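# Stack the 96-well plate from N1 onto the plate in N2

## Task

Lift the 96-well plate out of plate nest N1 and set it down fully seated on top of the plate already in plate nest N2, oriented so its well A1 lies directly above that plate's well A1 (the clipped corner marks A1 on each plate), while the lower plate stays level in N2; then open the gripper and withdraw the robot from the plates.

## Robot and tools

Robot: two arms, left_arm and right_arm, each with six joints (waist, shoulder, elbow, wrist pitch, wrist yaw, wrist roll) and a parallel gripper. Viewed from behind the arms, nest N1 is on the right and N2 on the left. Each plate has one clipped corner, and well A1 sits there, so match the clipped corners when stacking. Small commanded moves of a few mm may produce no hand motion, and loose objects may occasionally get nudged by something.

Frame: a single world frame. Its origin is on the table surface midway between the arms, +z is up, +x points out over the table, and left_arm is on the +y side. The arm names do not tell you which side of an image it appears on. The state line reads left_arm: ... | right_arm: ... and gives each gripper's end_effector_position (metres) and end_effector_quat_wxyz. That position is the point between the finger pads, roughly 1 cm short of the fingertips. It can be somewhat off, more so when the arm is stretched far. The fingers point along the gripper's +z and close along its y.

execute_actions: argument actions is a list holding zero or one item, plus an optional boolean pictures (camera images come by default). An empty list just reports the state. A wait is {"steps": N} with N from 1 to 300; no new command is sent, and it returns once N control steps have gone by since the previous result. A move is {"rows": [...], "steps": N}, with N at most 15 (default 15). Each control step lasts 1/30 s. Each row drives one step, and the last row is reused if there are fewer rows than steps. A refused call moves nothing.

Row layout: one list of 14 numbers covering both arms, each in [-1, 1], and all 14 are needed even if one arm stays still. Positions 1-6 are left_arm joint offsets in the order waist, shoulder, elbow, wrist pitch, wrist yaw, wrist roll. Position 7 is the left opening. Positions 8-14 repeat this for right_arm. The joint entries are offsets, not poses. They are measured from the joint angles in the most recent result that listed them. Before any such result, and for later calls within the same reply, they are measured from where the arm is when the action begins. They are not measured from the previous row. Scaling: 1.0 equals 1.264 rad for waist, 1.32 for shoulder, 1.276 for elbow, 1.83 for wrist pitch, 1.686 for wrist yaw, and 2.022 for wrist roll. Stated joint ranges (rad): waist -2.880 to 2.880, shoulder 0.000 to 3.142, elbow 0.000 to 3.019, wrist pitch -1.693 to 1.571, wrist yaw -1.571 to 1.571, wrist roll -2.094 to 2.094. A call is refused if it pushes a joint outward beyond a stated end by more than 0.019 rad. True ends may differ by up to 0.019 rad. A request past the true end is clipped there, and the result then says "joint sent to its limit". That line may refer to an earlier action. If it does not appear, do not assume there is more travel. Opening is absolute: +1 fully open (0.094 m pad gap), -1 closed.

Motion: joint speed is capped. On each step, a joint's target is kept within a fixed lead of its measured angle (rad): waist 0.264, shoulder 0.32, elbow 0.276, wrist pitch 0.33, wrist yaw 0.186, wrist roll 0.522. If the targets would move the gripper more than 70 mm from where it is measured, they are all scaled back. Between calls, the arms keep heading toward the last row you sent until they settle or a step is HELD. After that, only a new action moves them further, although fingers already in motion finish moving. Sending zeros is not a pause. It pulls the arm back to the reference angles, and a loaded arm can sag each time. To hold an arm in place, make the first call of a reply command the offsets back to the angles you want, use zeros in later calls, and increase the aim if a joint keeps falling short.

Gripping: grip_measured is the measured finger opening on the same scale as the commanded opening. Away from ±1, the fingers go to where grip_measured equals your command. Each gripper reads up to about 1 mm off, with a fixed error per scene. To keep hold of the plate, keep commanding below grip_measured: about 0.03 below gives a firm grip, less than that a lighter one. The pad force limit is roughly 50-62 N, lower on thin parts under about 2 mm, and there can be a brief spike at first contact.

Result lines: Joint positions and Joint velocities list, for each arm, its six joints (rad, rad/s) and then the pad gap (m, m/s). HELD marks steps on which your row, fully or partly, was not sent. "joint command not followed" means a clearance check changed or blocked joint targets; the rest of the row was still applied. MOTOR HOT warns of heat from 85 °C. Carrying a load, even while you are thinking, raises motor temperature. At 100 °C an OVER-TEMPERATURE FAULT occurs, and that arm goes limp and drops until it cools.

zoom_image: camera is one of cam_head_left, cam_head_right, cam_left_wrist, cam_right_wrist (each 672x504). region is [x0, y0, x1, y1] in pixels, with the origin at the top-left, up to 504x504. It gives a closer look at that camera's latest image. Calibration data (intrinsics, distortion, T_world_to_cam) is provided per camera. Head cameras may be off by a couple of degrees and several mm. Wrist camera poses are derived from the joint readings.

finished_scene: argument scene is the number of the current scene.

Avoid: drops of more than a few millimetres, knocking anything off the table, the arms hitting or pressing against each other, slamming the plate, and pushing hard on the lower plate or the nests. Smooth, economical motion is better.

Each tool is called after ">>>" as a command line: name --argument value for each argument, lists and objects as JSON in quotes; but a table of rows of numbers goes row by row, as --pt "numbers of a row", without its own name.

## Session

>>> execute_actions --actions '[]'

Scene clock: 0.00 s of 13200.00 s.
left_arm: end_effector_position=(+0.0634, +0.8346, +0.2882) grip_measured=+1.000 end_effector_quat_wxyz=(-0.385, +0.696, -0.474, +0.376) | right_arm: end_effector_position=(+0.5300, -0.0419, +0.2552) grip_measured=+1.000 end_effector_quat_wxyz=(+0.613, -0.326, +0.569, -0.440)
Joint positions: left_arm=[ 1.637  1.735  1.581 -1.374  1.136 -0.224  0.094] | right_arm=[ 0.702  1.77   0.976  1.005  0.845 -1.302  0.094]
Joint velocities: left_arm=[ 0.005  0.005  0.002 -0.007  0.037  0.022  0.   ] | right_arm=[-0.005  0.005  0.012 -0.012  0.007  0.051  0.   ]
camera_calibration (this result's frames):
cam_left_wrist: T_world_to_cam=[[0.379106, 0.252605, 0.890208, -0.491155], [-0.302456, -0.875354, 0.377194, 0.645092], [0.874528, -0.412245, -0.25545, 0.485013], [0, 0, 0, 1]] pos_world=[-0.042846, 0.888696, 0.317802]
cam_right_wrist: T_world_to_cam=[[-0.160621, -0.388488, 0.907347, -0.159532], [-0.604562, -0.687932, -0.401565, 0.397236], [0.780196, -0.613047, -0.124369, -0.284919], [0, 0, 0, 1]] pos_world=[0.436822, 0.0366263, 0.268831]

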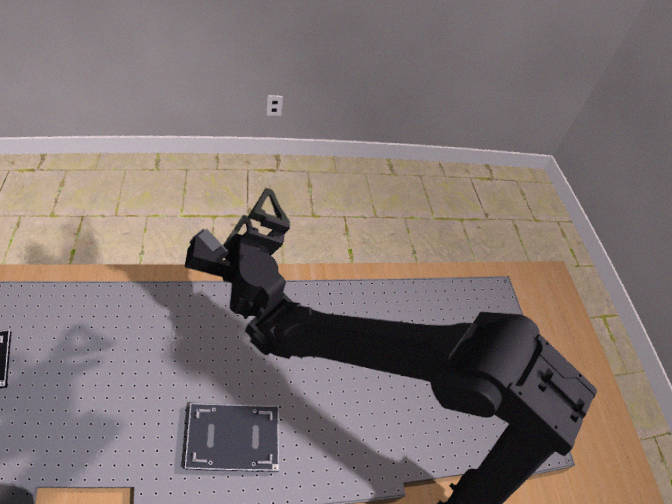

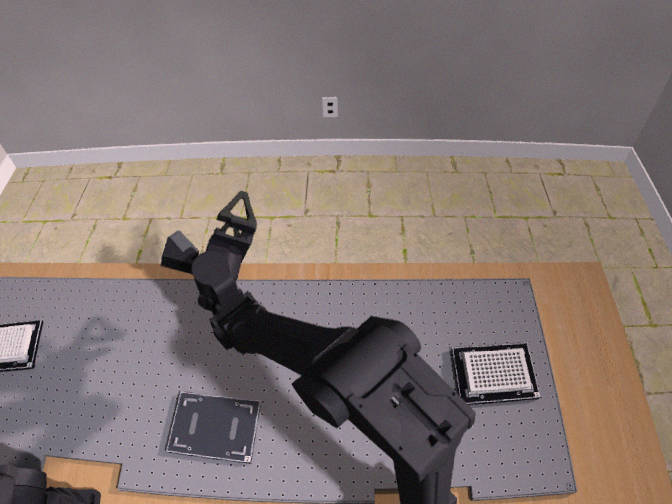

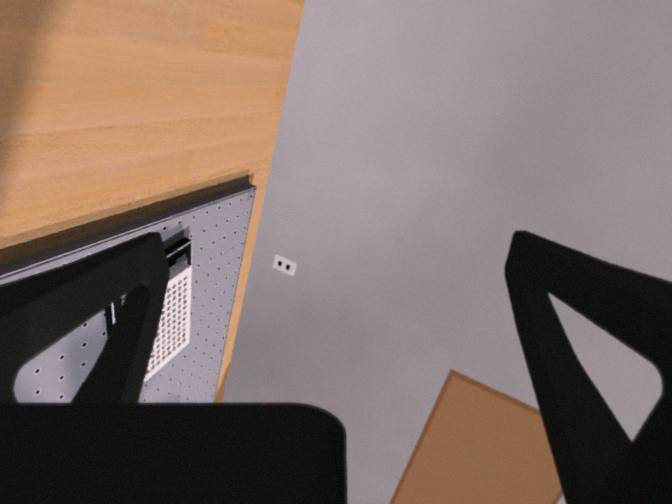

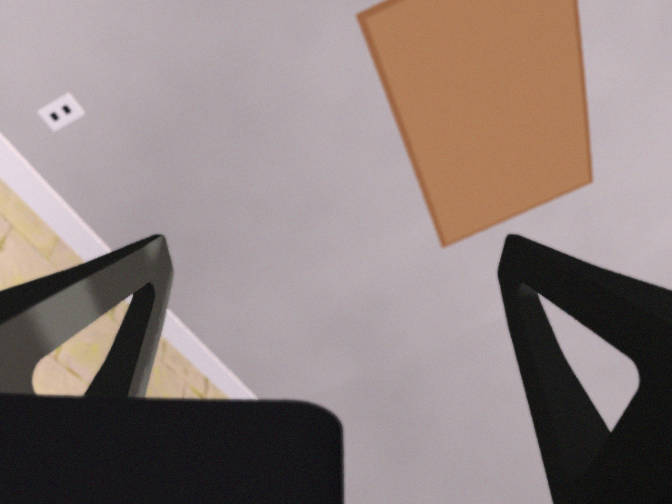

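>>> execute_actions --actions '[{"rows":[[-0.879,-0.233,-0.413,0.097,-0.674,-0.354,1,-0.998,-0.332,-0.08,-0.5,-0.501,0.6,1]]}]' --pictures false

>>> execute_actions --actions '[{"steps":30}]' --pictures false

Scene clock: 18.13 s of 13200.00 s.
left_arm: end_effector_position=(+0.2229, +0.6095, +0.1330) grip_measured=+1.000 end_effector_quat_wxyz=(-0.005, +0.803, -0.578, +0.142) | right_arm: end_effector_position=(+0.5728, -0.2647, +0.3254) grip_measured=+1.000 end_effector_quat_wxyz=(+0.633, -0.267, +0.706, -0.173)
Joint positions: left_arm=[ 0.995  1.456  1.074 -1.224  0.282 -0.781  0.094] | right_arm=[ 0.162  1.329  0.911  0.278  0.118 -0.612  0.094]
Joint velocities: left_arm=[-2.173  0.005 -0.281  0.134 -1.927 -0.696  0.   ] | right_arm=[-1.578 -0.405  0.007 -1.053 -1.077  1.473  0.   ]
Steps of this call (steps 1 to 90: nothing new was sent; then 14.63 s passed at rest; steps 91 to 105: all 15 steps of this action). Readings (joint positions):
91: left_arm=[1.631 1.724 1.564 -1.354 1.099 -0.257] | right_arm=[0.694 1.760 0.971 0.976 0.803 -1.268]
92: left_arm=[1.620 1.700 1.525 -1.327 1.055 -0.297] | right_arm=[0.683 1.740 0.959 0.928 0.759 -1.228]
94: left_arm=[1.576 1.642 1.435 -1.294 0.963 -0.380] | right_arm=[0.640 1.683 0.933 0.835 0.674 -1.150]
98: left_arm=[1.423 1.526 1.255 -1.256 0.771 -0.545] | right_arm=[0.507 1.537 0.911 0.646 0.496 -0.982]
105: the state above

Scene clock: 19.13 s of 13200.00 s.
left_arm: end_effector_position=(+0.3171, +0.5155, +0.1261) grip_measured=+1.000 end_effector_quat_wxyz=(-0.008, -0.707, +0.708, +0.001) | right_arm: end_effector_position=(+0.4923, -0.6465, +0.2769) grip_measured=+1.000 end_effector_quat_wxyz=(+0.556, +0.165, +0.796, -0.175)
Joint positions: left_arm=[ 0.534  1.443  1.06  -1.204  0.001 -0.924  0.094] | right_arm=[-0.558  1.311  0.885  0.099  0.003 -0.099  0.094]
Joint velocities: left_arm=[-0.015 -0.024 -0.002  0.007  0.022  0.007  0.   ] | right_arm=[-0.005 -0.005  0.002 -0.012 -0.066  0.037  0.   ]
Steps of this call (steps 1 to 30: the robot went on to your last target). Readings (joint positions):
1: left_arm=[0.919 1.456 1.066 -1.220 0.198 -0.804] | right_arm=[0.109 1.318 0.911 0.247 0.084 -0.559]
2: left_arm=[0.841 1.456 1.062 -1.217 0.114 -0.822] | right_arm=[0.056 1.313 0.911 0.222 0.061 -0.513]
4: left_arm=[0.688 1.456 1.061 -1.211 0.035 -0.850] | right_arm=[-0.046 1.311 0.911 0.186 0.034 -0.434]
8: left_arm=[0.472 1.453 1.061 -1.204 0.012 -0.891] | right_arm=[-0.248 1.311 0.907 0.141 0.014 -0.319]
30: the state above

>>> execute_actions --actions '[{"rows":[[0,0,0,0,0,0,1,0,0,0,-0.683,0,0.53,1]]}]' --pictures false

>>> execute_actions --actions '[{"steps":30}]'

Scene clock: 21.87 s of 13200.00 s.
left_arm: end_effector_position=(+0.3171, +0.5155, +0.1261) grip_measured=+1.000 end_effector_quat_wxyz=(-0.008, -0.707, +0.707, +0.001) | right_arm: end_effector_position=(+0.2890, -0.5340, +0.1127) grip_measured=+1.000 end_effector_quat_wxyz=(+0.008, +0.648, +0.762, +0.000)
Joint positions: left_arm=[ 0.534  1.443  1.06  -1.204  0.001 -0.924  0.094] | right_arm=[-0.558  1.3    0.882 -1.138  0.003  0.903  0.094]
Joint velocities: left_arm=[-0.015 -0.015 -0.007  0.007 -0.022  0.007  0.   ] | right_arm=[ 0.005 -0.034 -0.002 -0.105  0.022  0.388  0.   ]
Steps of this call (steps 1 to 15: the robot went on to your last target; steps 16 to 67: nothing new was sent; steps 68 to 82: all 15 steps of this action). Readings (joint positions):
68: left_arm=[0.534 1.443 1.060 -1.204 0.001 -0.924] | right_arm=[-0.558 1.309 0.890 0.031 0.003 -0.010]
69: left_arm=[0.534 1.443 1.060 -1.204 0.001 -0.924] | right_arm=[-0.558 1.303 0.895 -0.075 0.003 0.090]
71: left_arm=[0.534 1.443 1.060 -1.204 0.001 -0.924] | right_arm=[-0.558 1.297 0.895 -0.294 0.003 0.291]
75: left_arm=[0.534 1.443 1.060 -1.204 0.001 -0.924] | right_arm=[-0.558 1.299 0.894 -0.740 0.003 0.662]
82: the state above

Scene clock: 22.87 s of 13200.00 s.
left_arm: end_effector_position=(+0.3171, +0.5155, +0.1261) grip_measured=+1.000 end_effector_quat_wxyz=(-0.008, -0.707, +0.707, +0.001) | right_arm: end_effector_position=(+0.2880, -0.5334, +0.1127) grip_measured=+1.000 end_effector_quat_wxyz=(+0.005, +0.671, +0.742, -0.000)
Joint positions: left_arm=[ 0.534  1.443  1.06  -1.204  0.001 -0.924  0.094] | right_arm=[-0.558  1.3    0.882 -1.142  0.003  0.965  0.094]
Joint velocities: left_arm=[ 0.005 -0.005  0.007  0.017 -0.022  0.022  0.   ] | right_arm=[-0.005  0.005  0.002 -0.012  0.022 -0.007  0.   ]
Steps of this call (steps 1 to 30: the robot went on to your last target). Readings (joint positions):
1: left_arm=[0.534 1.443 1.060 -1.204 0.001 -0.924] | right_arm=[-0.558 1.300 0.882 -1.140 0.003 0.915]
2: left_arm=[0.534 1.443 1.060 -1.204 0.001 -0.924] | right_arm=[-0.558 1.300 0.882 -1.141 0.003 0.925]
4: left_arm=[0.534 1.443 1.060 -1.204 0.001 -0.924] | right_arm=[-0.558 1.300 0.882 -1.142 0.003 0.940]
8: left_arm=[0.534 1.443 1.060 -1.204 0.001 -0.924] | right_arm=[-0.558 1.300 0.882 -1.142 0.003 0.955]
30: the state above
All arms were judged still, so your last target was given up. Only a new action makes them travel on or press farther. Fingers that are still opening or closing keep moving.
camera_calibration (this result's frames):
cam_left_wrist: T_world_to_cam=[[0.999777, -0.00361576, -0.0207971, -0.312266], [0.00942475, -0.80511, 0.593051, 0.341215], [-0.0188883, -0.593115, -0.804896, 0.536027], [0, 0, 0, 1]] pos_world=[0.319105, 0.591512, 0.222594]
cam_right_wrist: T_world_to_cam=[[-0.993533, -0.112669, -0.0140877, 0.230741], [-0.10021, 0.811719, 0.575387, 0.400145], [-0.053393, 0.573077, -0.81776, 0.535772], [0, 0, 0, 1]] pos_world=[0.297953, -0.605847, 0.211145]

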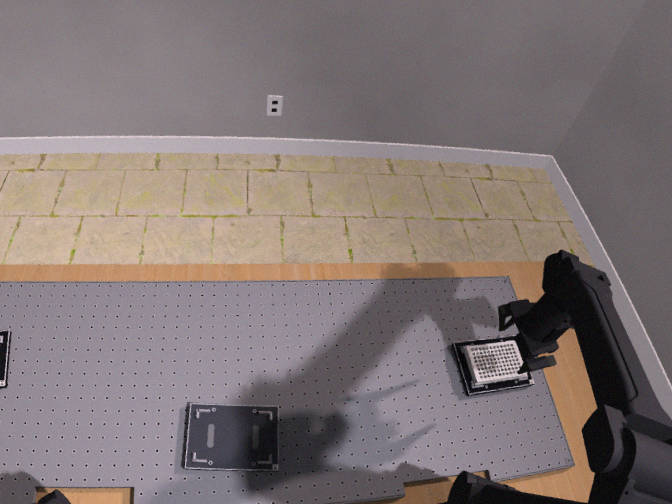

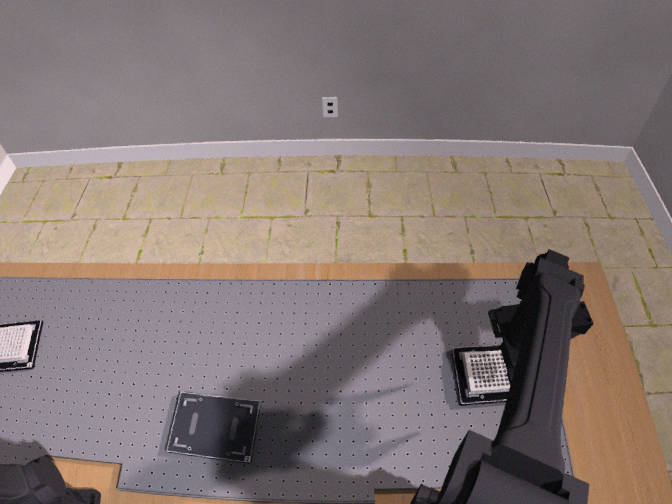

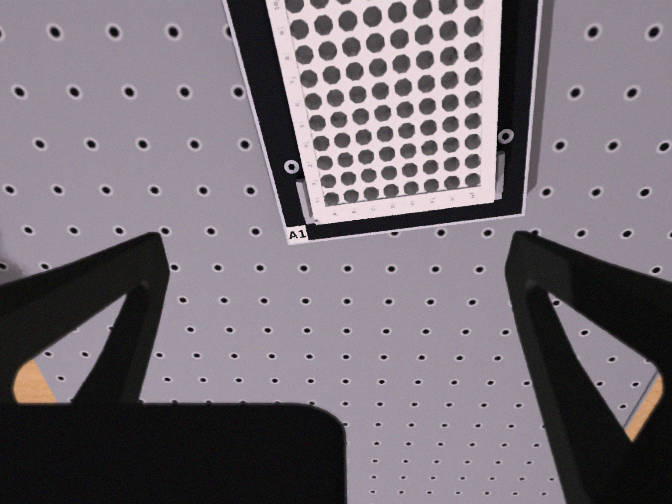

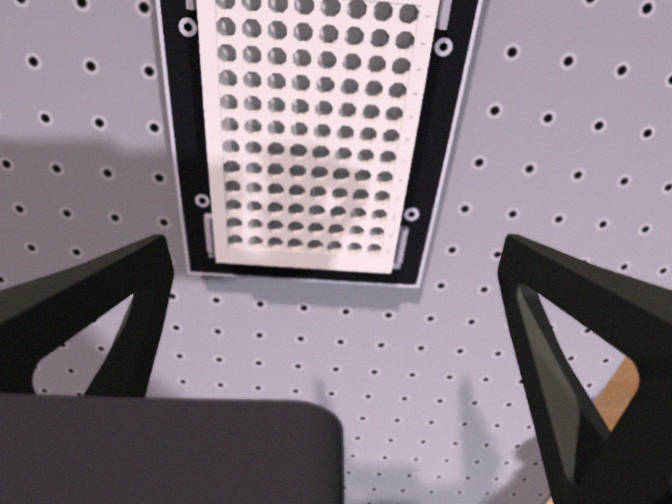

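>>> execute_actions --actions '[]'

Scene clock: 47.77 s of 13200.00 s.
left_arm: end_effector_position=(+0.3171, +0.5155, +0.1261) grip_measured=+1.000 end_effector_quat_wxyz=(-0.008, -0.707, +0.707, +0.001) | right_arm: end_effector_position=(+0.2880, -0.5334, +0.1127) grip_measured=+1.000 end_effector_quat_wxyz=(+0.005, +0.671, +0.742, -0.000)
Joint positions: left_arm=[ 0.534  1.443  1.06  -1.204  0.001 -0.924  0.094] | right_arm=[-0.558  1.3    0.882 -1.142  0.003  0.965  0.094]
Joint velocities: left_arm=[ 0.005 -0.005  0.012  0.007 -0.037  0.037  0.   ] | right_arm=[ 0.005 -0.005  0.017 -0.027  0.022 -0.11   0.   ]
Steps of this call (steps 1 to 90: nothing new was sent; then 21.90 s passed at rest). Readings (joint positions):
1: left_arm=[0.534 1.443 1.060 -1.204 0.001 -0.924] | right_arm=[-0.558 1.300 0.882 -1.142 0.003 0.965]
2: left_arm=[0.534 1.443 1.060 -1.204 0.001 -0.924] | right_arm=[-0.558 1.300 0.882 -1.142 0.003 0.965]
4: left_arm=[0.534 1.443 1.060 -1.204 0.001 -0.924] | right_arm=[-0.558 1.300 0.882 -1.142 0.003 0.965]
8: left_arm=[0.534 1.443 1.060 -1.204 0.001 -0.924] | right_arm=[-0.558 1.300 0.882 -1.142 0.003 0.965]
90: the state above
camera_calibration (this result's frames):
cam_left_wrist: T_world_to_cam=[[0.999777, -0.00361576, -0.0207971, -0.312266], [0.00942475, -0.80511, 0.593051, 0.341215], [-0.0188883, -0.593115, -0.804896, 0.536027], [0, 0, 0, 1]] pos_world=[0.319105, 0.591512, 0.222594]
cam_right_wrist: T_world_to_cam=[[-0.993533, -0.112669, -0.0140877, 0.230741], [-0.10021, 0.811719, 0.575387, 0.400145], [-0.053393, 0.573077, -0.81776, 0.535772], [0, 0, 0, 1]] pos_world=[0.297953, -0.605847, 0.211145]

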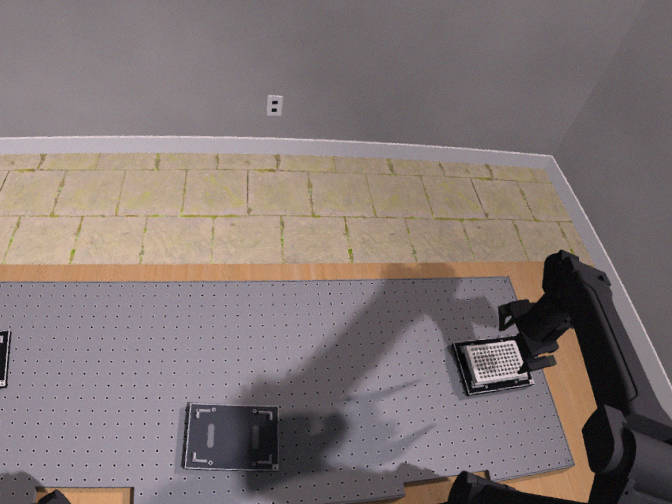

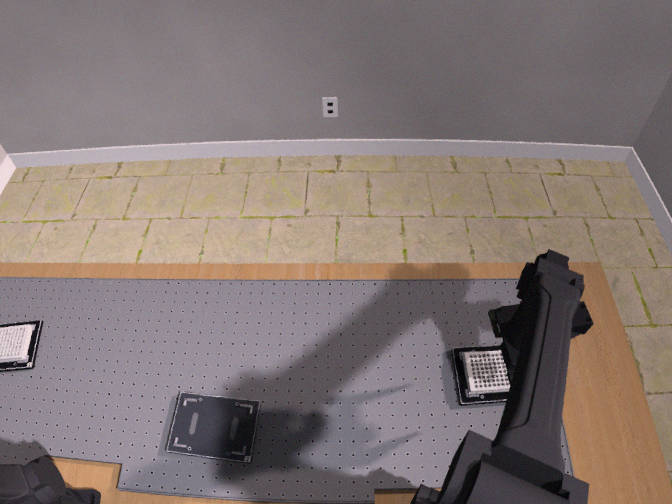

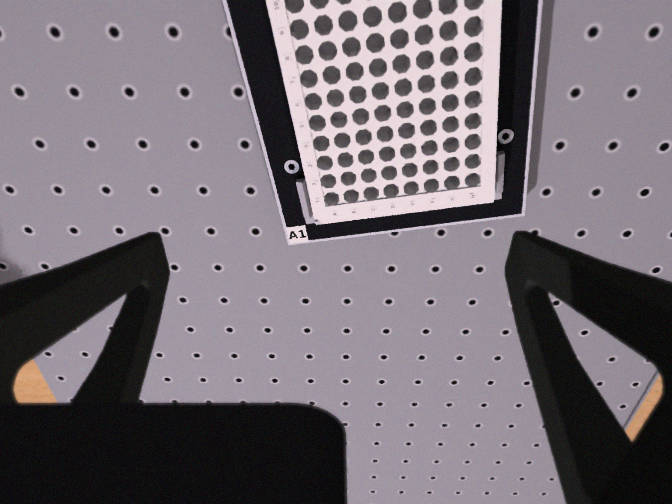

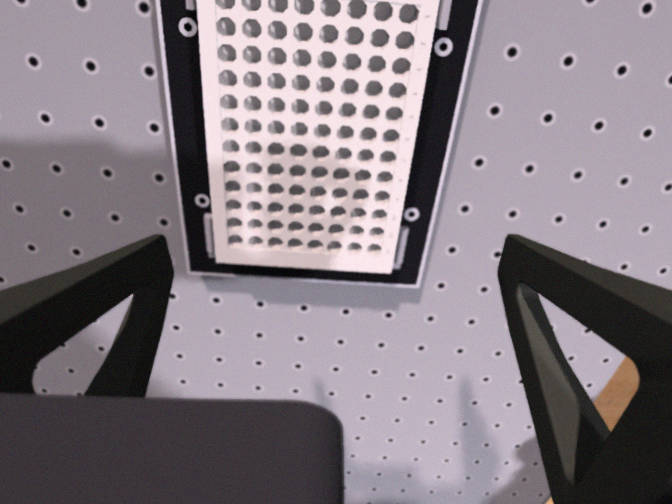

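>>> zoom_image --camera "cam_right_wrist" --region '[160, 0, 480, 290]'

>>> zoom_image --camera "cam_head_left" --region '[440, 320, 560, 410]'

Region (160, 0, 480, 290) of cam_right_wrist's 672x504 image, scaled by 1.575, with more detail than that image has; it fills the top 457 rows of this view, and the rest is white.

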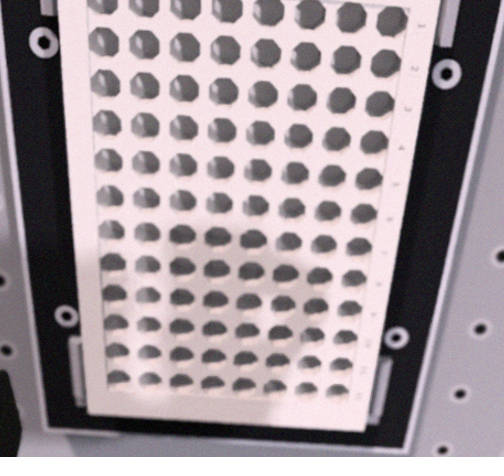

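Region (440, 320, 560, 410) of cam_head_left's 672x504 image, scaled by 4.200, with more detail than that image has; it fills the top 378 rows of this view, and the rest is white.

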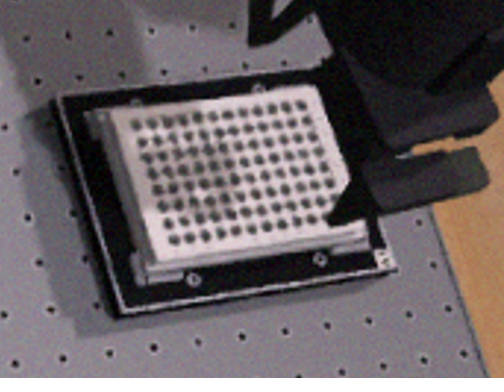

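>>> execute_actions --actions '[{"rows":[[0,0,0,0,0,0.95,1,0.01,0.046,-0.02,0.03,0,0.049,1],[0,0,0,0,0,0.95,1,0.02,0.092,-0.04,0.05,0,0.049,1],[0,0,0,0,0,0.95,1,0.02,0.092,-0.04,0.08,0,0.049,1]]}]' --pictures false

>>> execute_actions --actions '[{"steps":30}]'

Scene clock: 71.33 s of 13200.00 s.
left_arm: end_effector_position=(+0.3171, +0.5155, +0.1261) grip_measured=+1.000 end_effector_quat_wxyz=(-0.007, -0.050, +0.999, -0.005) | right_arm: end_effector_position=(+0.2968, -0.5308, +0.0549) grip_measured=+1.000 end_effector_quat_wxyz=(-0.014, +0.696, +0.718, -0.006)
Joint positions: left_arm=[ 0.534  1.443  1.06  -1.204  0.001  0.545  0.094] | right_arm=[-0.538  1.428  0.833 -1.005  0.003  1.053  0.094]
Joint velocities: left_arm=[ 0.005  0.005 -0.002 -0.007 -0.081  2.718  0.   ] | right_arm=[ 0.005 -0.005  0.007 -0.002 -0.066  0.051  0.   ]
Steps of this call (steps 1 to 90: nothing new was sent; then 20.07 s passed at rest; steps 91 to 105: all 15 steps of this action). Readings (joint positions):
91: left_arm=[0.534 1.443 1.060 -1.204 0.001 -0.839] | right_arm=[-0.558 1.302 0.880 -1.134 0.003 0.981]
92: left_arm=[0.534 1.443 1.060 -1.204 0.001 -0.740] | right_arm=[-0.556 1.310 0.875 -1.112 0.003 0.996]
94: left_arm=[0.534 1.443 1.060 -1.204 0.001 -0.542] | right_arm=[-0.550 1.346 0.862 -1.048 0.003 1.018]
98: left_arm=[0.534 1.443 1.060 -1.204 0.001 -0.147] | right_arm=[-0.539 1.421 0.841 -1.008 0.003 1.041]
105: the state above

Scene clock: 72.33 s of 13200.00 s.
left_arm: end_effector_position=(+0.3171, +0.5155, +0.1261) grip_measured=+1.000 end_effector_quat_wxyz=(-0.005, +0.167, +0.986, -0.007) | right_arm: end_effector_position=(+0.2969, -0.5309, +0.0549) grip_measured=+1.000 end_effector_quat_wxyz=(-0.014, +0.697, +0.717, -0.005)
Joint positions: left_arm=[ 0.534  1.443  1.06  -1.204  0.001  0.981  0.094] | right_arm=[-0.538  1.428  0.833 -1.005  0.003  1.057  0.094]
Joint velocities: left_arm=[-0.005  0.005  0.027 -0.002 -0.007 -0.022  0.   ] | right_arm=[-0.015  0.005 -0.007 -0.002 -0.022 -0.022  0.   ]
Steps of this call (steps 1 to 30: the robot went on to your last target). Readings (joint positions):
1: left_arm=[0.534 1.443 1.060 -1.204 0.001 0.632] | right_arm=[-0.538 1.428 0.833 -1.005 0.003 1.054]
2: left_arm=[0.534 1.443 1.060 -1.204 0.001 0.702] | right_arm=[-0.538 1.428 0.833 -1.005 0.003 1.054]
4: left_arm=[0.534 1.443 1.060 -1.204 0.001 0.804] | right_arm=[-0.538 1.428 0.833 -1.005 0.003 1.055]
8: left_arm=[0.534 1.443 1.060 -1.204 0.001 0.909] | right_arm=[-0.538 1.428 0.833 -1.005 0.003 1.056]
30: the state above
camera_calibration (this result's frames):
cam_left_wrist: T_world_to_cam=[[-0.331363, -0.943481, 0.00646882, 0.590861], [-0.759886, 0.270934, 0.590904, 0.0307638], [-0.55926, 0.190888, -0.806716, 0.303476], [0, 0, 0, 1]] pos_world=[0.388888, 0.491201, 0.222818]
cam_right_wrist: T_world_to_cam=[[-0.998985, -0.0404665, 0.0197999, 0.27719], [-0.0208912, 0.805504, 0.592222, 0.404424], [-0.0399141, 0.591207, -0.805531, 0.492517], [0, 0, 0, 1]] pos_world=[0.305016, -0.605728, 0.15174]

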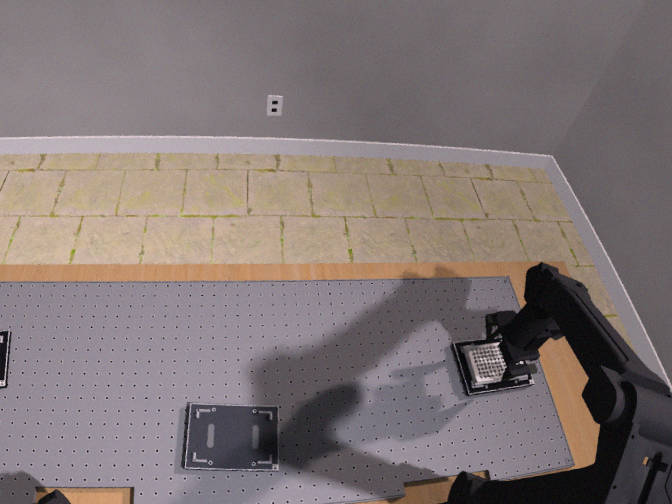

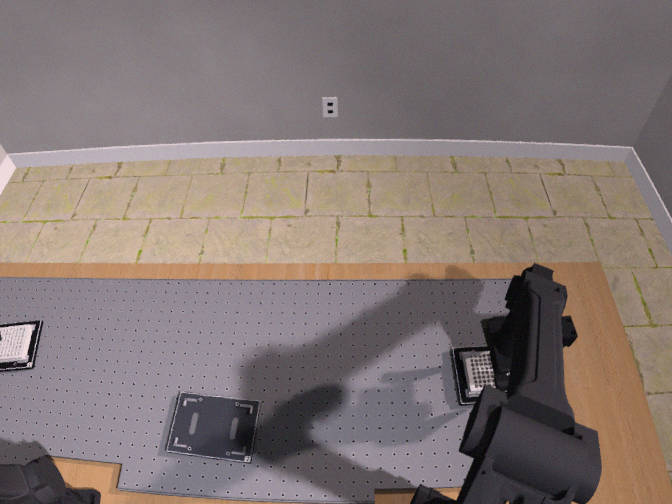

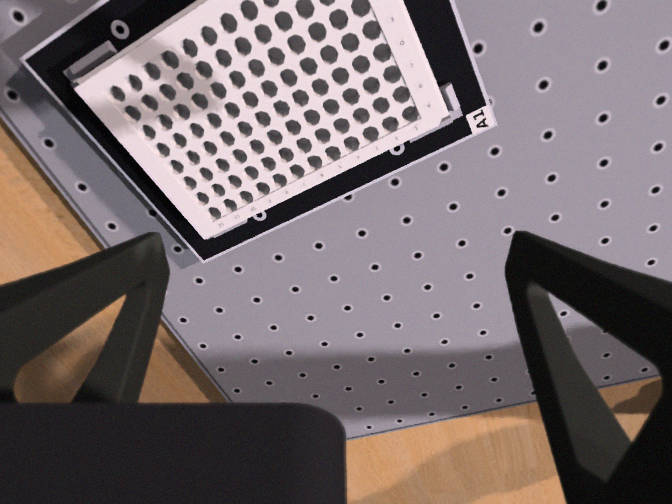

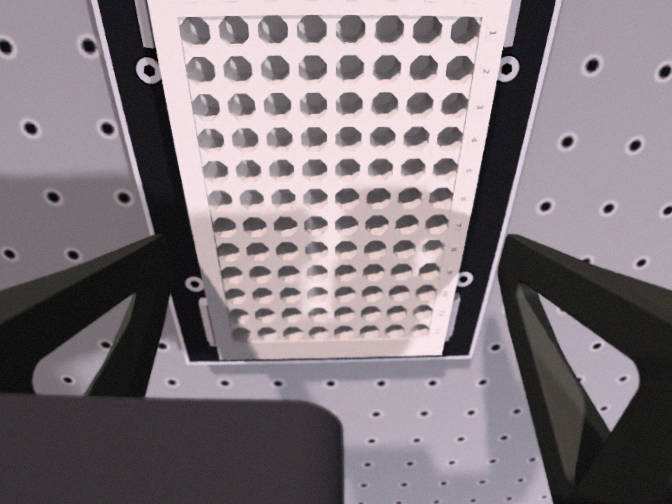

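>>> execute_actions --actions '[{"rows":[[0,0,0,0,0,0,1,0,0.003,-0.005,0.01,0,0,1],[0,0,0,0,0,0,1,0,0.006,-0.01,0.015,0,0,1],[0,0,0,0,0,0,1,0,0.009,-0.014,0.02,0,0,1],[0,0,0,0,0,0,1,0,0.012,-0.018,0.025,0,0,1],[0,0,0,0,0,0,1,0,0.015,-0.021,0.03,0,0,1],[0,0,0,0,0,0,1,0,0.018,-0.024,0.035,0,0,1],[0,0,0,0,0,0,1,0,0.021,-0.026,0.04,0,0,1],[0,0,0,0,0,0,1,0,0.021,-0.026,0.045,0,0,1]]}]'

Scene clock: 80.43 s of 13200.00 s.
left_arm: end_effector_position=(+0.3171, +0.5155, +0.1261) grip_measured=+1.000 end_effector_quat_wxyz=(-0.005, +0.167, +0.986, -0.007) | right_arm: end_effector_position=(+0.3029, -0.5341, +0.0454) grip_measured=+1.000 end_effector_quat_wxyz=(+0.007, +0.697, +0.717, +0.000)
Joint positions: left_arm=[ 0.534  1.443  1.06  -1.204  0.001  0.981  0.094] | right_arm=[-0.538  1.436  0.81  -0.933  0.003  1.057  0.094]
Joint velocities: left_arm=[-0.005  0.005 -0.007 -0.012  0.037  0.007  0.   ] | right_arm=[-0.024  0.005  0.007  0.002  0.022 -0.022  0.   ]
Steps of this call (steps 1 to 15: the robot went on to your last target; steps 16 to 90: nothing new was sent; then 4.60 s passed at rest; steps 91 to 105: all 15 steps of this action). Readings (joint positions):
91: left_arm=[0.534 1.443 1.060 -1.204 0.001 0.981] | right_arm=[-0.538 1.428 0.833 -1.003 0.003 1.057]
92: left_arm=[0.534 1.443 1.060 -1.204 0.001 0.981] | right_arm=[-0.538 1.428 0.833 -0.999 0.003 1.057]
94: left_arm=[0.534 1.443 1.060 -1.204 0.001 0.981] | right_arm=[-0.538 1.428 0.830 -0.983 0.003 1.057]
98: left_arm=[0.534 1.443 1.060 -1.204 0.001 0.981] | right_arm=[-0.538 1.429 0.816 -0.949 0.003 1.057]
105: the state above
camera_calibration (this result's frames):
cam_left_wrist: T_world_to_cam=[[-0.331723, -0.943355, 0.00647198, 0.590909], [-0.759785, 0.271226, 0.5909, 0.0305815], [-0.559183, 0.191098, -0.806719, 0.303344], [0, 0, 0, 1]] pos_world=[0.388879, 0.491174, 0.222819]
cam_right_wrist: T_world_to_cam=[[-0.999041, -0.0404368, -0.0167971, 0.284973], [-0.042738, 0.817061, 0.574966, 0.426335], [-0.00952555, 0.575132, -0.818005, 0.46975], [0, 0, 0, 1]] pos_world=[0.307395, -0.606986, 0.143917]

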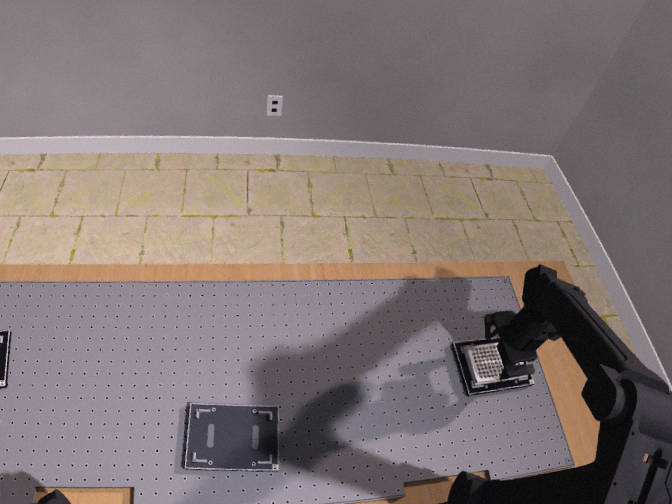

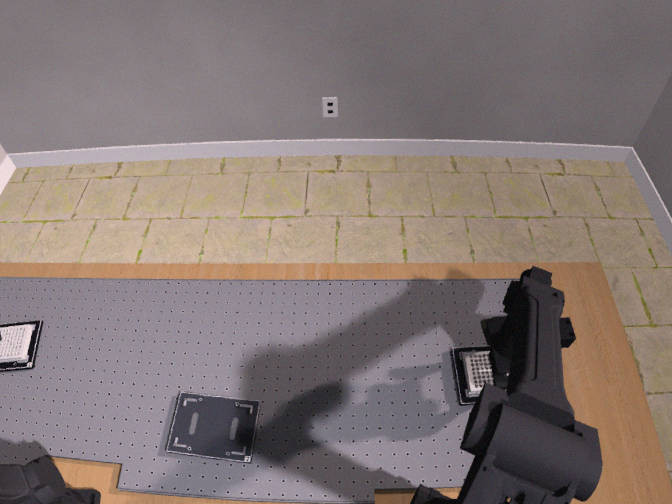

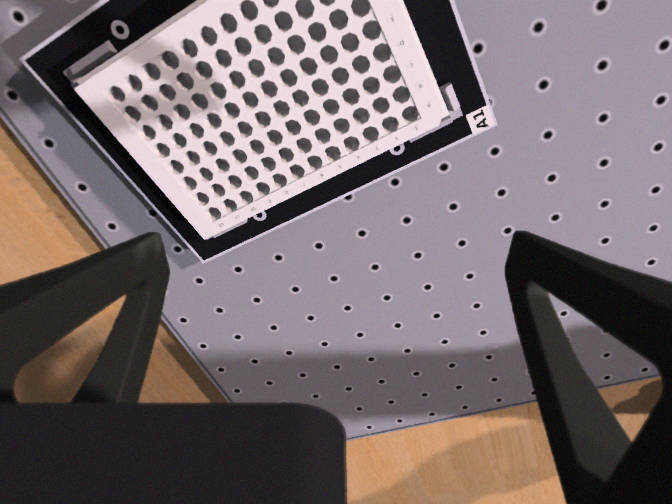

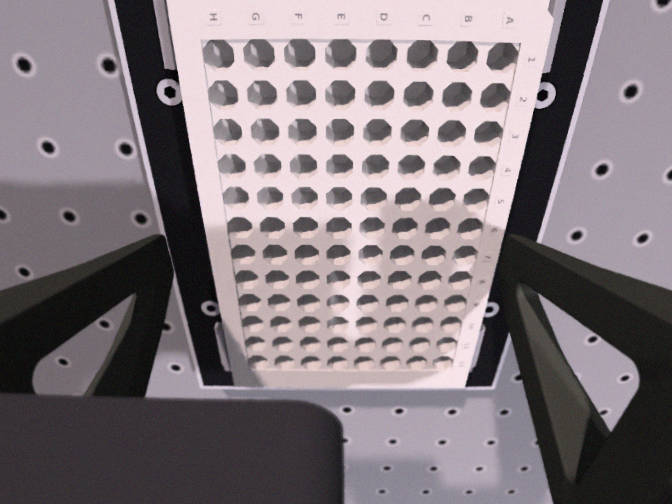

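>>> execute_actions --actions '[{"rows":[[0,0,0,0,0,0,1,0,0,0,-0.014,0,0,1],[0,0,0,0,0,0,1,0,0,0,-0.014,0,0,1],[0,0,0,0,0,0,1,0,0,0,-0.014,0,0,1],[0,0,0,0,0,0,1,0,0,0,-0.014,0,0,1],[0,0,0,0,0,0,1,0,0,0,-0.014,0,0,1],[0,0,0,0,0,0,1,0,0,-0.008,-0.014,0,0,1],[0,0,0,0,0,0,1,0,0,-0.016,-0.014,0,0,1]]}]'

Scene clock: 86.77 s of 13200.00 s.
left_arm: end_effector_position=(+0.3171, +0.5155, +0.1261) grip_measured=+1.000 end_effector_quat_wxyz=(-0.005, +0.167, +0.986, -0.007) | right_arm: end_effector_position=(+0.2952, -0.5299, +0.0425) grip_measured=+1.000 end_effector_quat_wxyz=(-0.006, +0.697, +0.717, -0.003)
Joint positions: left_arm=[ 0.534  1.443  1.06  -1.204  0.001  0.981  0.094] | right_arm=[-0.538  1.436  0.801 -0.95   0.003  1.057  0.094]
Joint velocities: left_arm=[ 0.005 -0.015 -0.007  0.007  0.022 -0.037  0.   ] | right_arm=[-0.015 -0.005  0.012 -0.002  0.037 -0.066  0.   ]
Steps of this call (steps 1 to 15: the robot went on to your last target; steps 16 to 90: nothing new was sent; then 2.83 s passed at rest; steps 91 to 105: all 15 steps of this action). Readings (joint positions):
91: left_arm=[0.534 1.443 1.060 -1.204 0.001 0.981] | right_arm=[-0.538 1.436 0.810 -0.935 0.003 1.057]
92: left_arm=[0.534 1.443 1.060 -1.204 0.001 0.981] | right_arm=[-0.538 1.436 0.810 -0.940 0.003 1.057]
94: left_arm=[0.534 1.443 1.060 -1.204 0.001 0.981] | right_arm=[-0.538 1.436 0.810 -0.947 0.003 1.057]
98: left_arm=[0.534 1.443 1.060 -1.204 0.001 0.981] | right_arm=[-0.538 1.436 0.808 -0.949 0.003 1.057]
105: the state above
camera_calibration (this result's frames):
cam_left_wrist: T_world_to_cam=[[-0.331723, -0.943355, 0.00647198, 0.590909], [-0.759785, 0.271226, 0.5909, 0.0305815], [-0.559183, 0.191098, -0.806719, 0.303344], [0, 0, 0, 1]] pos_world=[0.388879, 0.491174, 0.222819]
cam_right_wrist: T_world_to_cam=[[-0.999163, -0.0403723, 0.00661246, 0.276388], [-0.0288382, 0.809708, 0.586124, 0.41585], [-0.0290174, 0.585443, -0.810194, 0.475794], [0, 0, 0, 1]] pos_world=[0.301956, -0.604109, 0.139918]

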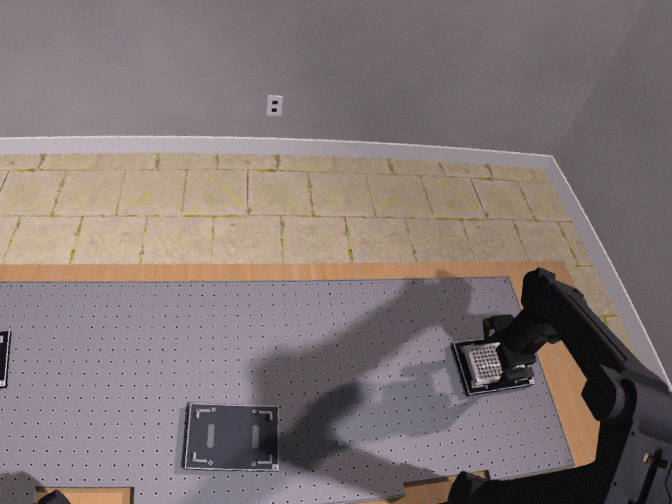

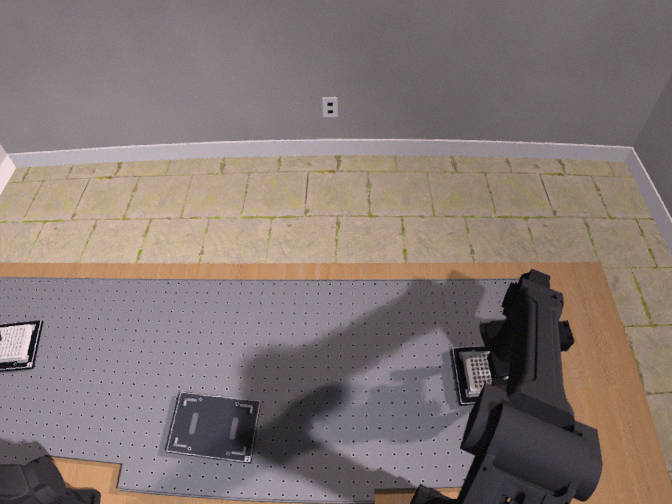

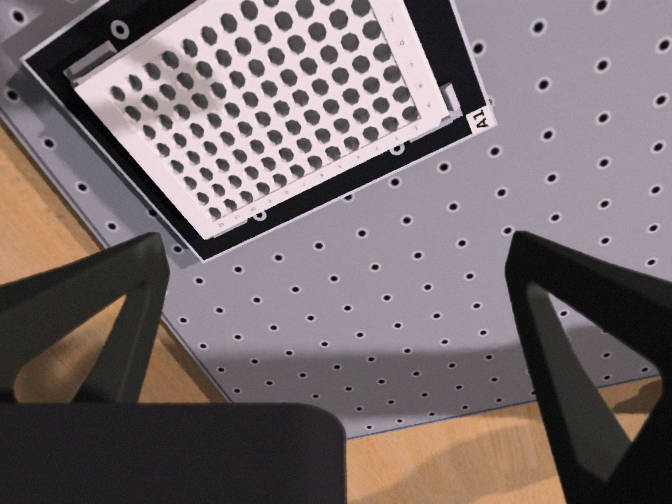

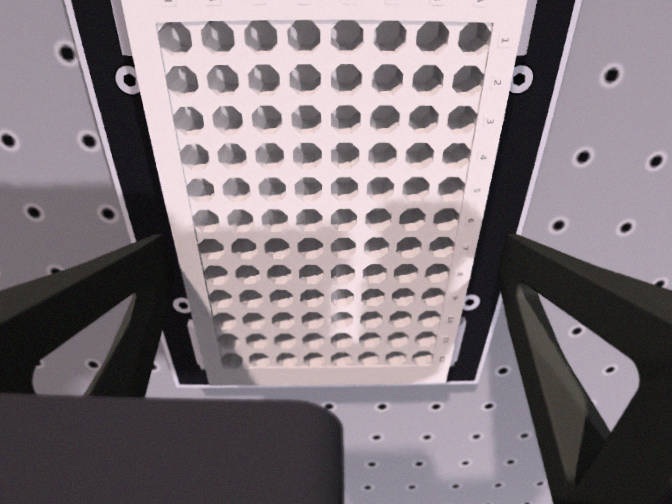

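>>> execute_actions --actions '[{"rows":[[0,0,0,0,0,0,1,0,0,-0.005,0.011,0,0,1],[0,0,0,0,0,0,1,0,0,-0.005,0.011,0,0,1],[0,0,0,0,0,0,1,0,0.008,-0.005,0.011,0,0,1],[0,0,0,0,0,0,1,0,0.016,-0.005,0.011,0,0,1]]}]'

Scene clock: 91.83 s of 13200.00 s.
left_arm: end_effector_position=(+0.3171, +0.5155, +0.1261) grip_measured=+1.000 end_effector_quat_wxyz=(-0.005, +0.167, +0.986, -0.007) | right_arm: end_effector_position=(+0.2975, -0.5312, +0.0425) grip_measured=+1.000 end_effector_quat_wxyz=(-0.001, +0.697, +0.717, -0.002)
Joint positions: left_arm=[ 0.534  1.443  1.06  -1.204  0.001  0.981  0.094] | right_arm=[-0.538  1.436  0.801 -0.939  0.003  1.057  0.094]
Joint velocities: left_arm=[-0.005 -0.005 -0.012  0.012 -0.007  0.022  0.   ] | right_arm=[ 0.005 -0.015  0.002 -0.007 -0.051 -0.037  0.   ]
Steps of this call (steps 1 to 15: the robot went on to your last target; steps 16 to 90: nothing new was sent; then 1.57 s passed at rest; steps 91 to 105: all 15 steps of this action). Readings (joint positions):
91: left_arm=[0.534 1.443 1.060 -1.204 0.001 0.981] | right_arm=[-0.538 1.436 0.801 -0.948 0.003 1.057]
92: left_arm=[0.534 1.443 1.060 -1.204 0.001 0.981] | right_arm=[-0.538 1.436 0.801 -0.945 0.003 1.057]
94: left_arm=[0.534 1.443 1.060 -1.204 0.001 0.981] | right_arm=[-0.538 1.436 0.801 -0.941 0.003 1.057]
98: left_arm=[0.534 1.443 1.060 -1.204 0.001 0.981] | right_arm=[-0.538 1.436 0.801 -0.939 0.003 1.057]
105: the state above
camera_calibration (this result's frames):
cam_left_wrist: T_world_to_cam=[[-0.331723, -0.943355, 0.00647198, 0.590909], [-0.759785, 0.271226, 0.5909, 0.0305815], [-0.559183, 0.191098, -0.806719, 0.303344], [0, 0, 0, 1]] pos_world=[0.388879, 0.491174, 0.222819]
cam_right_wrist: T_world_to_cam=[[-0.999182, -0.0403623, -0.00261984, 0.279061], [-0.0343517, 0.812624, 0.581775, 0.420301], [-0.0213528, 0.581389, -0.813346, 0.47226], [0, 0, 0, 1]] pos_world=[0.303355, -0.604849, 0.140322]

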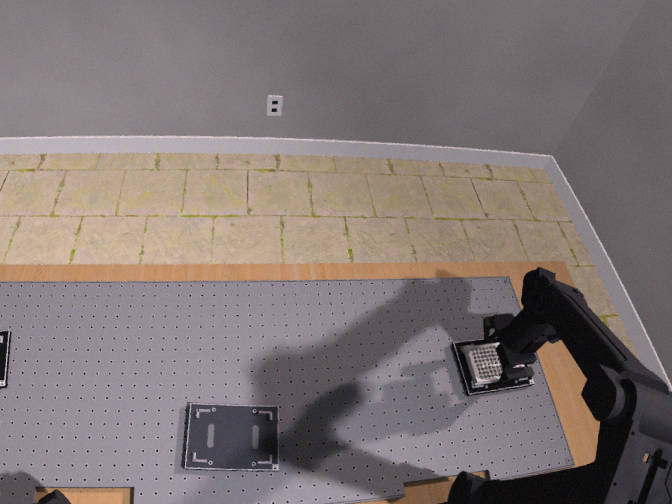

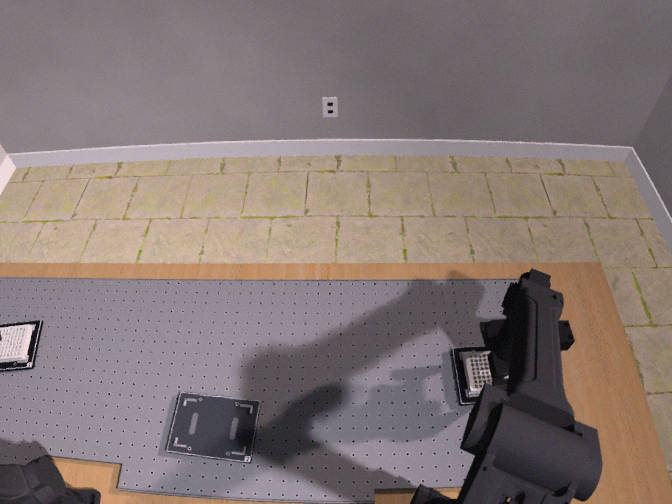

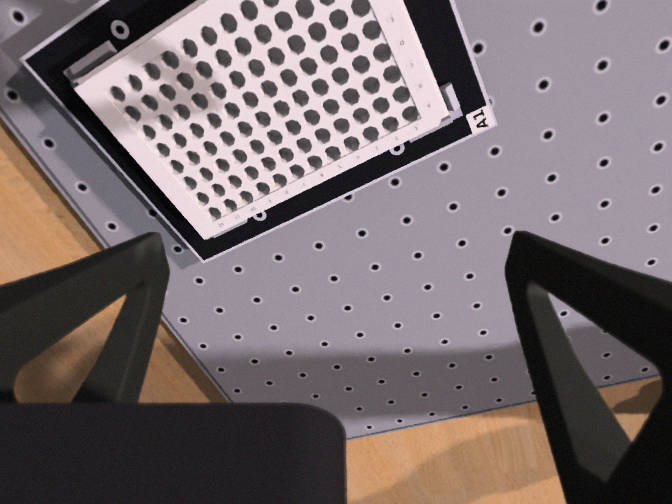

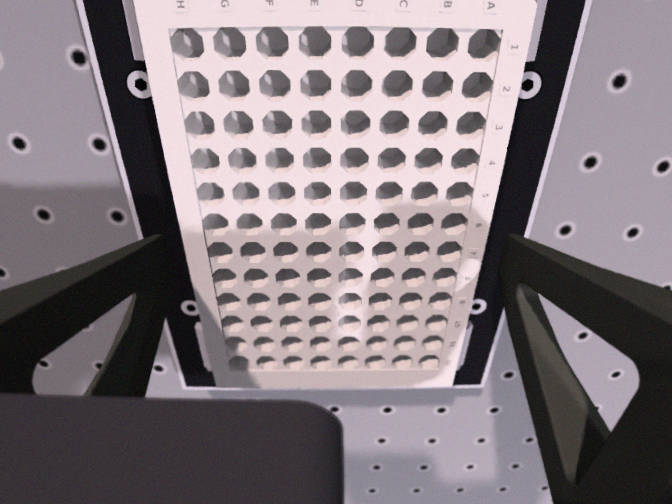

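Centred. Lower with the shoulder, then close.

>>> execute_actions --actions '[{"rows":[[0,0,0,0,0,0,1,0,0.024,0,0.003,0,0,1]]}]' --pictures false

Scene clock: 95.53 s of 13200.00 s.
left_arm: end_effector_position=(+0.3171, +0.5155, +0.1261) grip_measured=+1.000 end_effector_quat_wxyz=(-0.005, +0.167, +0.986, -0.007) | right_arm: end_effector_position=(+0.2966, -0.5307, +0.0389) grip_measured=+1.000 end_effector_quat_wxyz=(-0.007, +0.697, +0.717, -0.003)
Joint positions: left_arm=[ 0.534  1.443  1.06  -1.204  0.001  0.981  0.094] | right_arm=[-0.538  1.447  0.801 -0.939  0.003  1.057  0.094]
Joint velocities: left_arm=[-0.015 -0.005 -0.012  0.012 -0.022  0.051  0.   ] | right_arm=[-0.005  0.005 -0.017  0.012 -0.051 -0.037  0.   ]
Steps of this call (steps 1 to 15: the robot went on to your last target; steps 16 to 90: nothing new was sent; then 0.20 s passed at rest; steps 91 to 105: all 15 steps of this action). Readings (joint positions):
91: left_arm=[0.534 1.443 1.060 -1.204 0.001 0.981] | right_arm=[-0.538 1.436 0.801 -0.939 0.003 1.057]
92: left_arm=[0.534 1.443 1.060 -1.204 0.001 0.981] | right_arm=[-0.538 1.438 0.801 -0.939 0.003 1.057]
94: left_arm=[0.534 1.443 1.060 -1.204 0.001 0.981] | right_arm=[-0.538 1.442 0.801 -0.939 0.003 1.057]
98: left_arm=[0.534 1.443 1.060 -1.204 0.001 0.981] | right_arm=[-0.538 1.447 0.801 -0.939 0.003 1.057]
105: the state above


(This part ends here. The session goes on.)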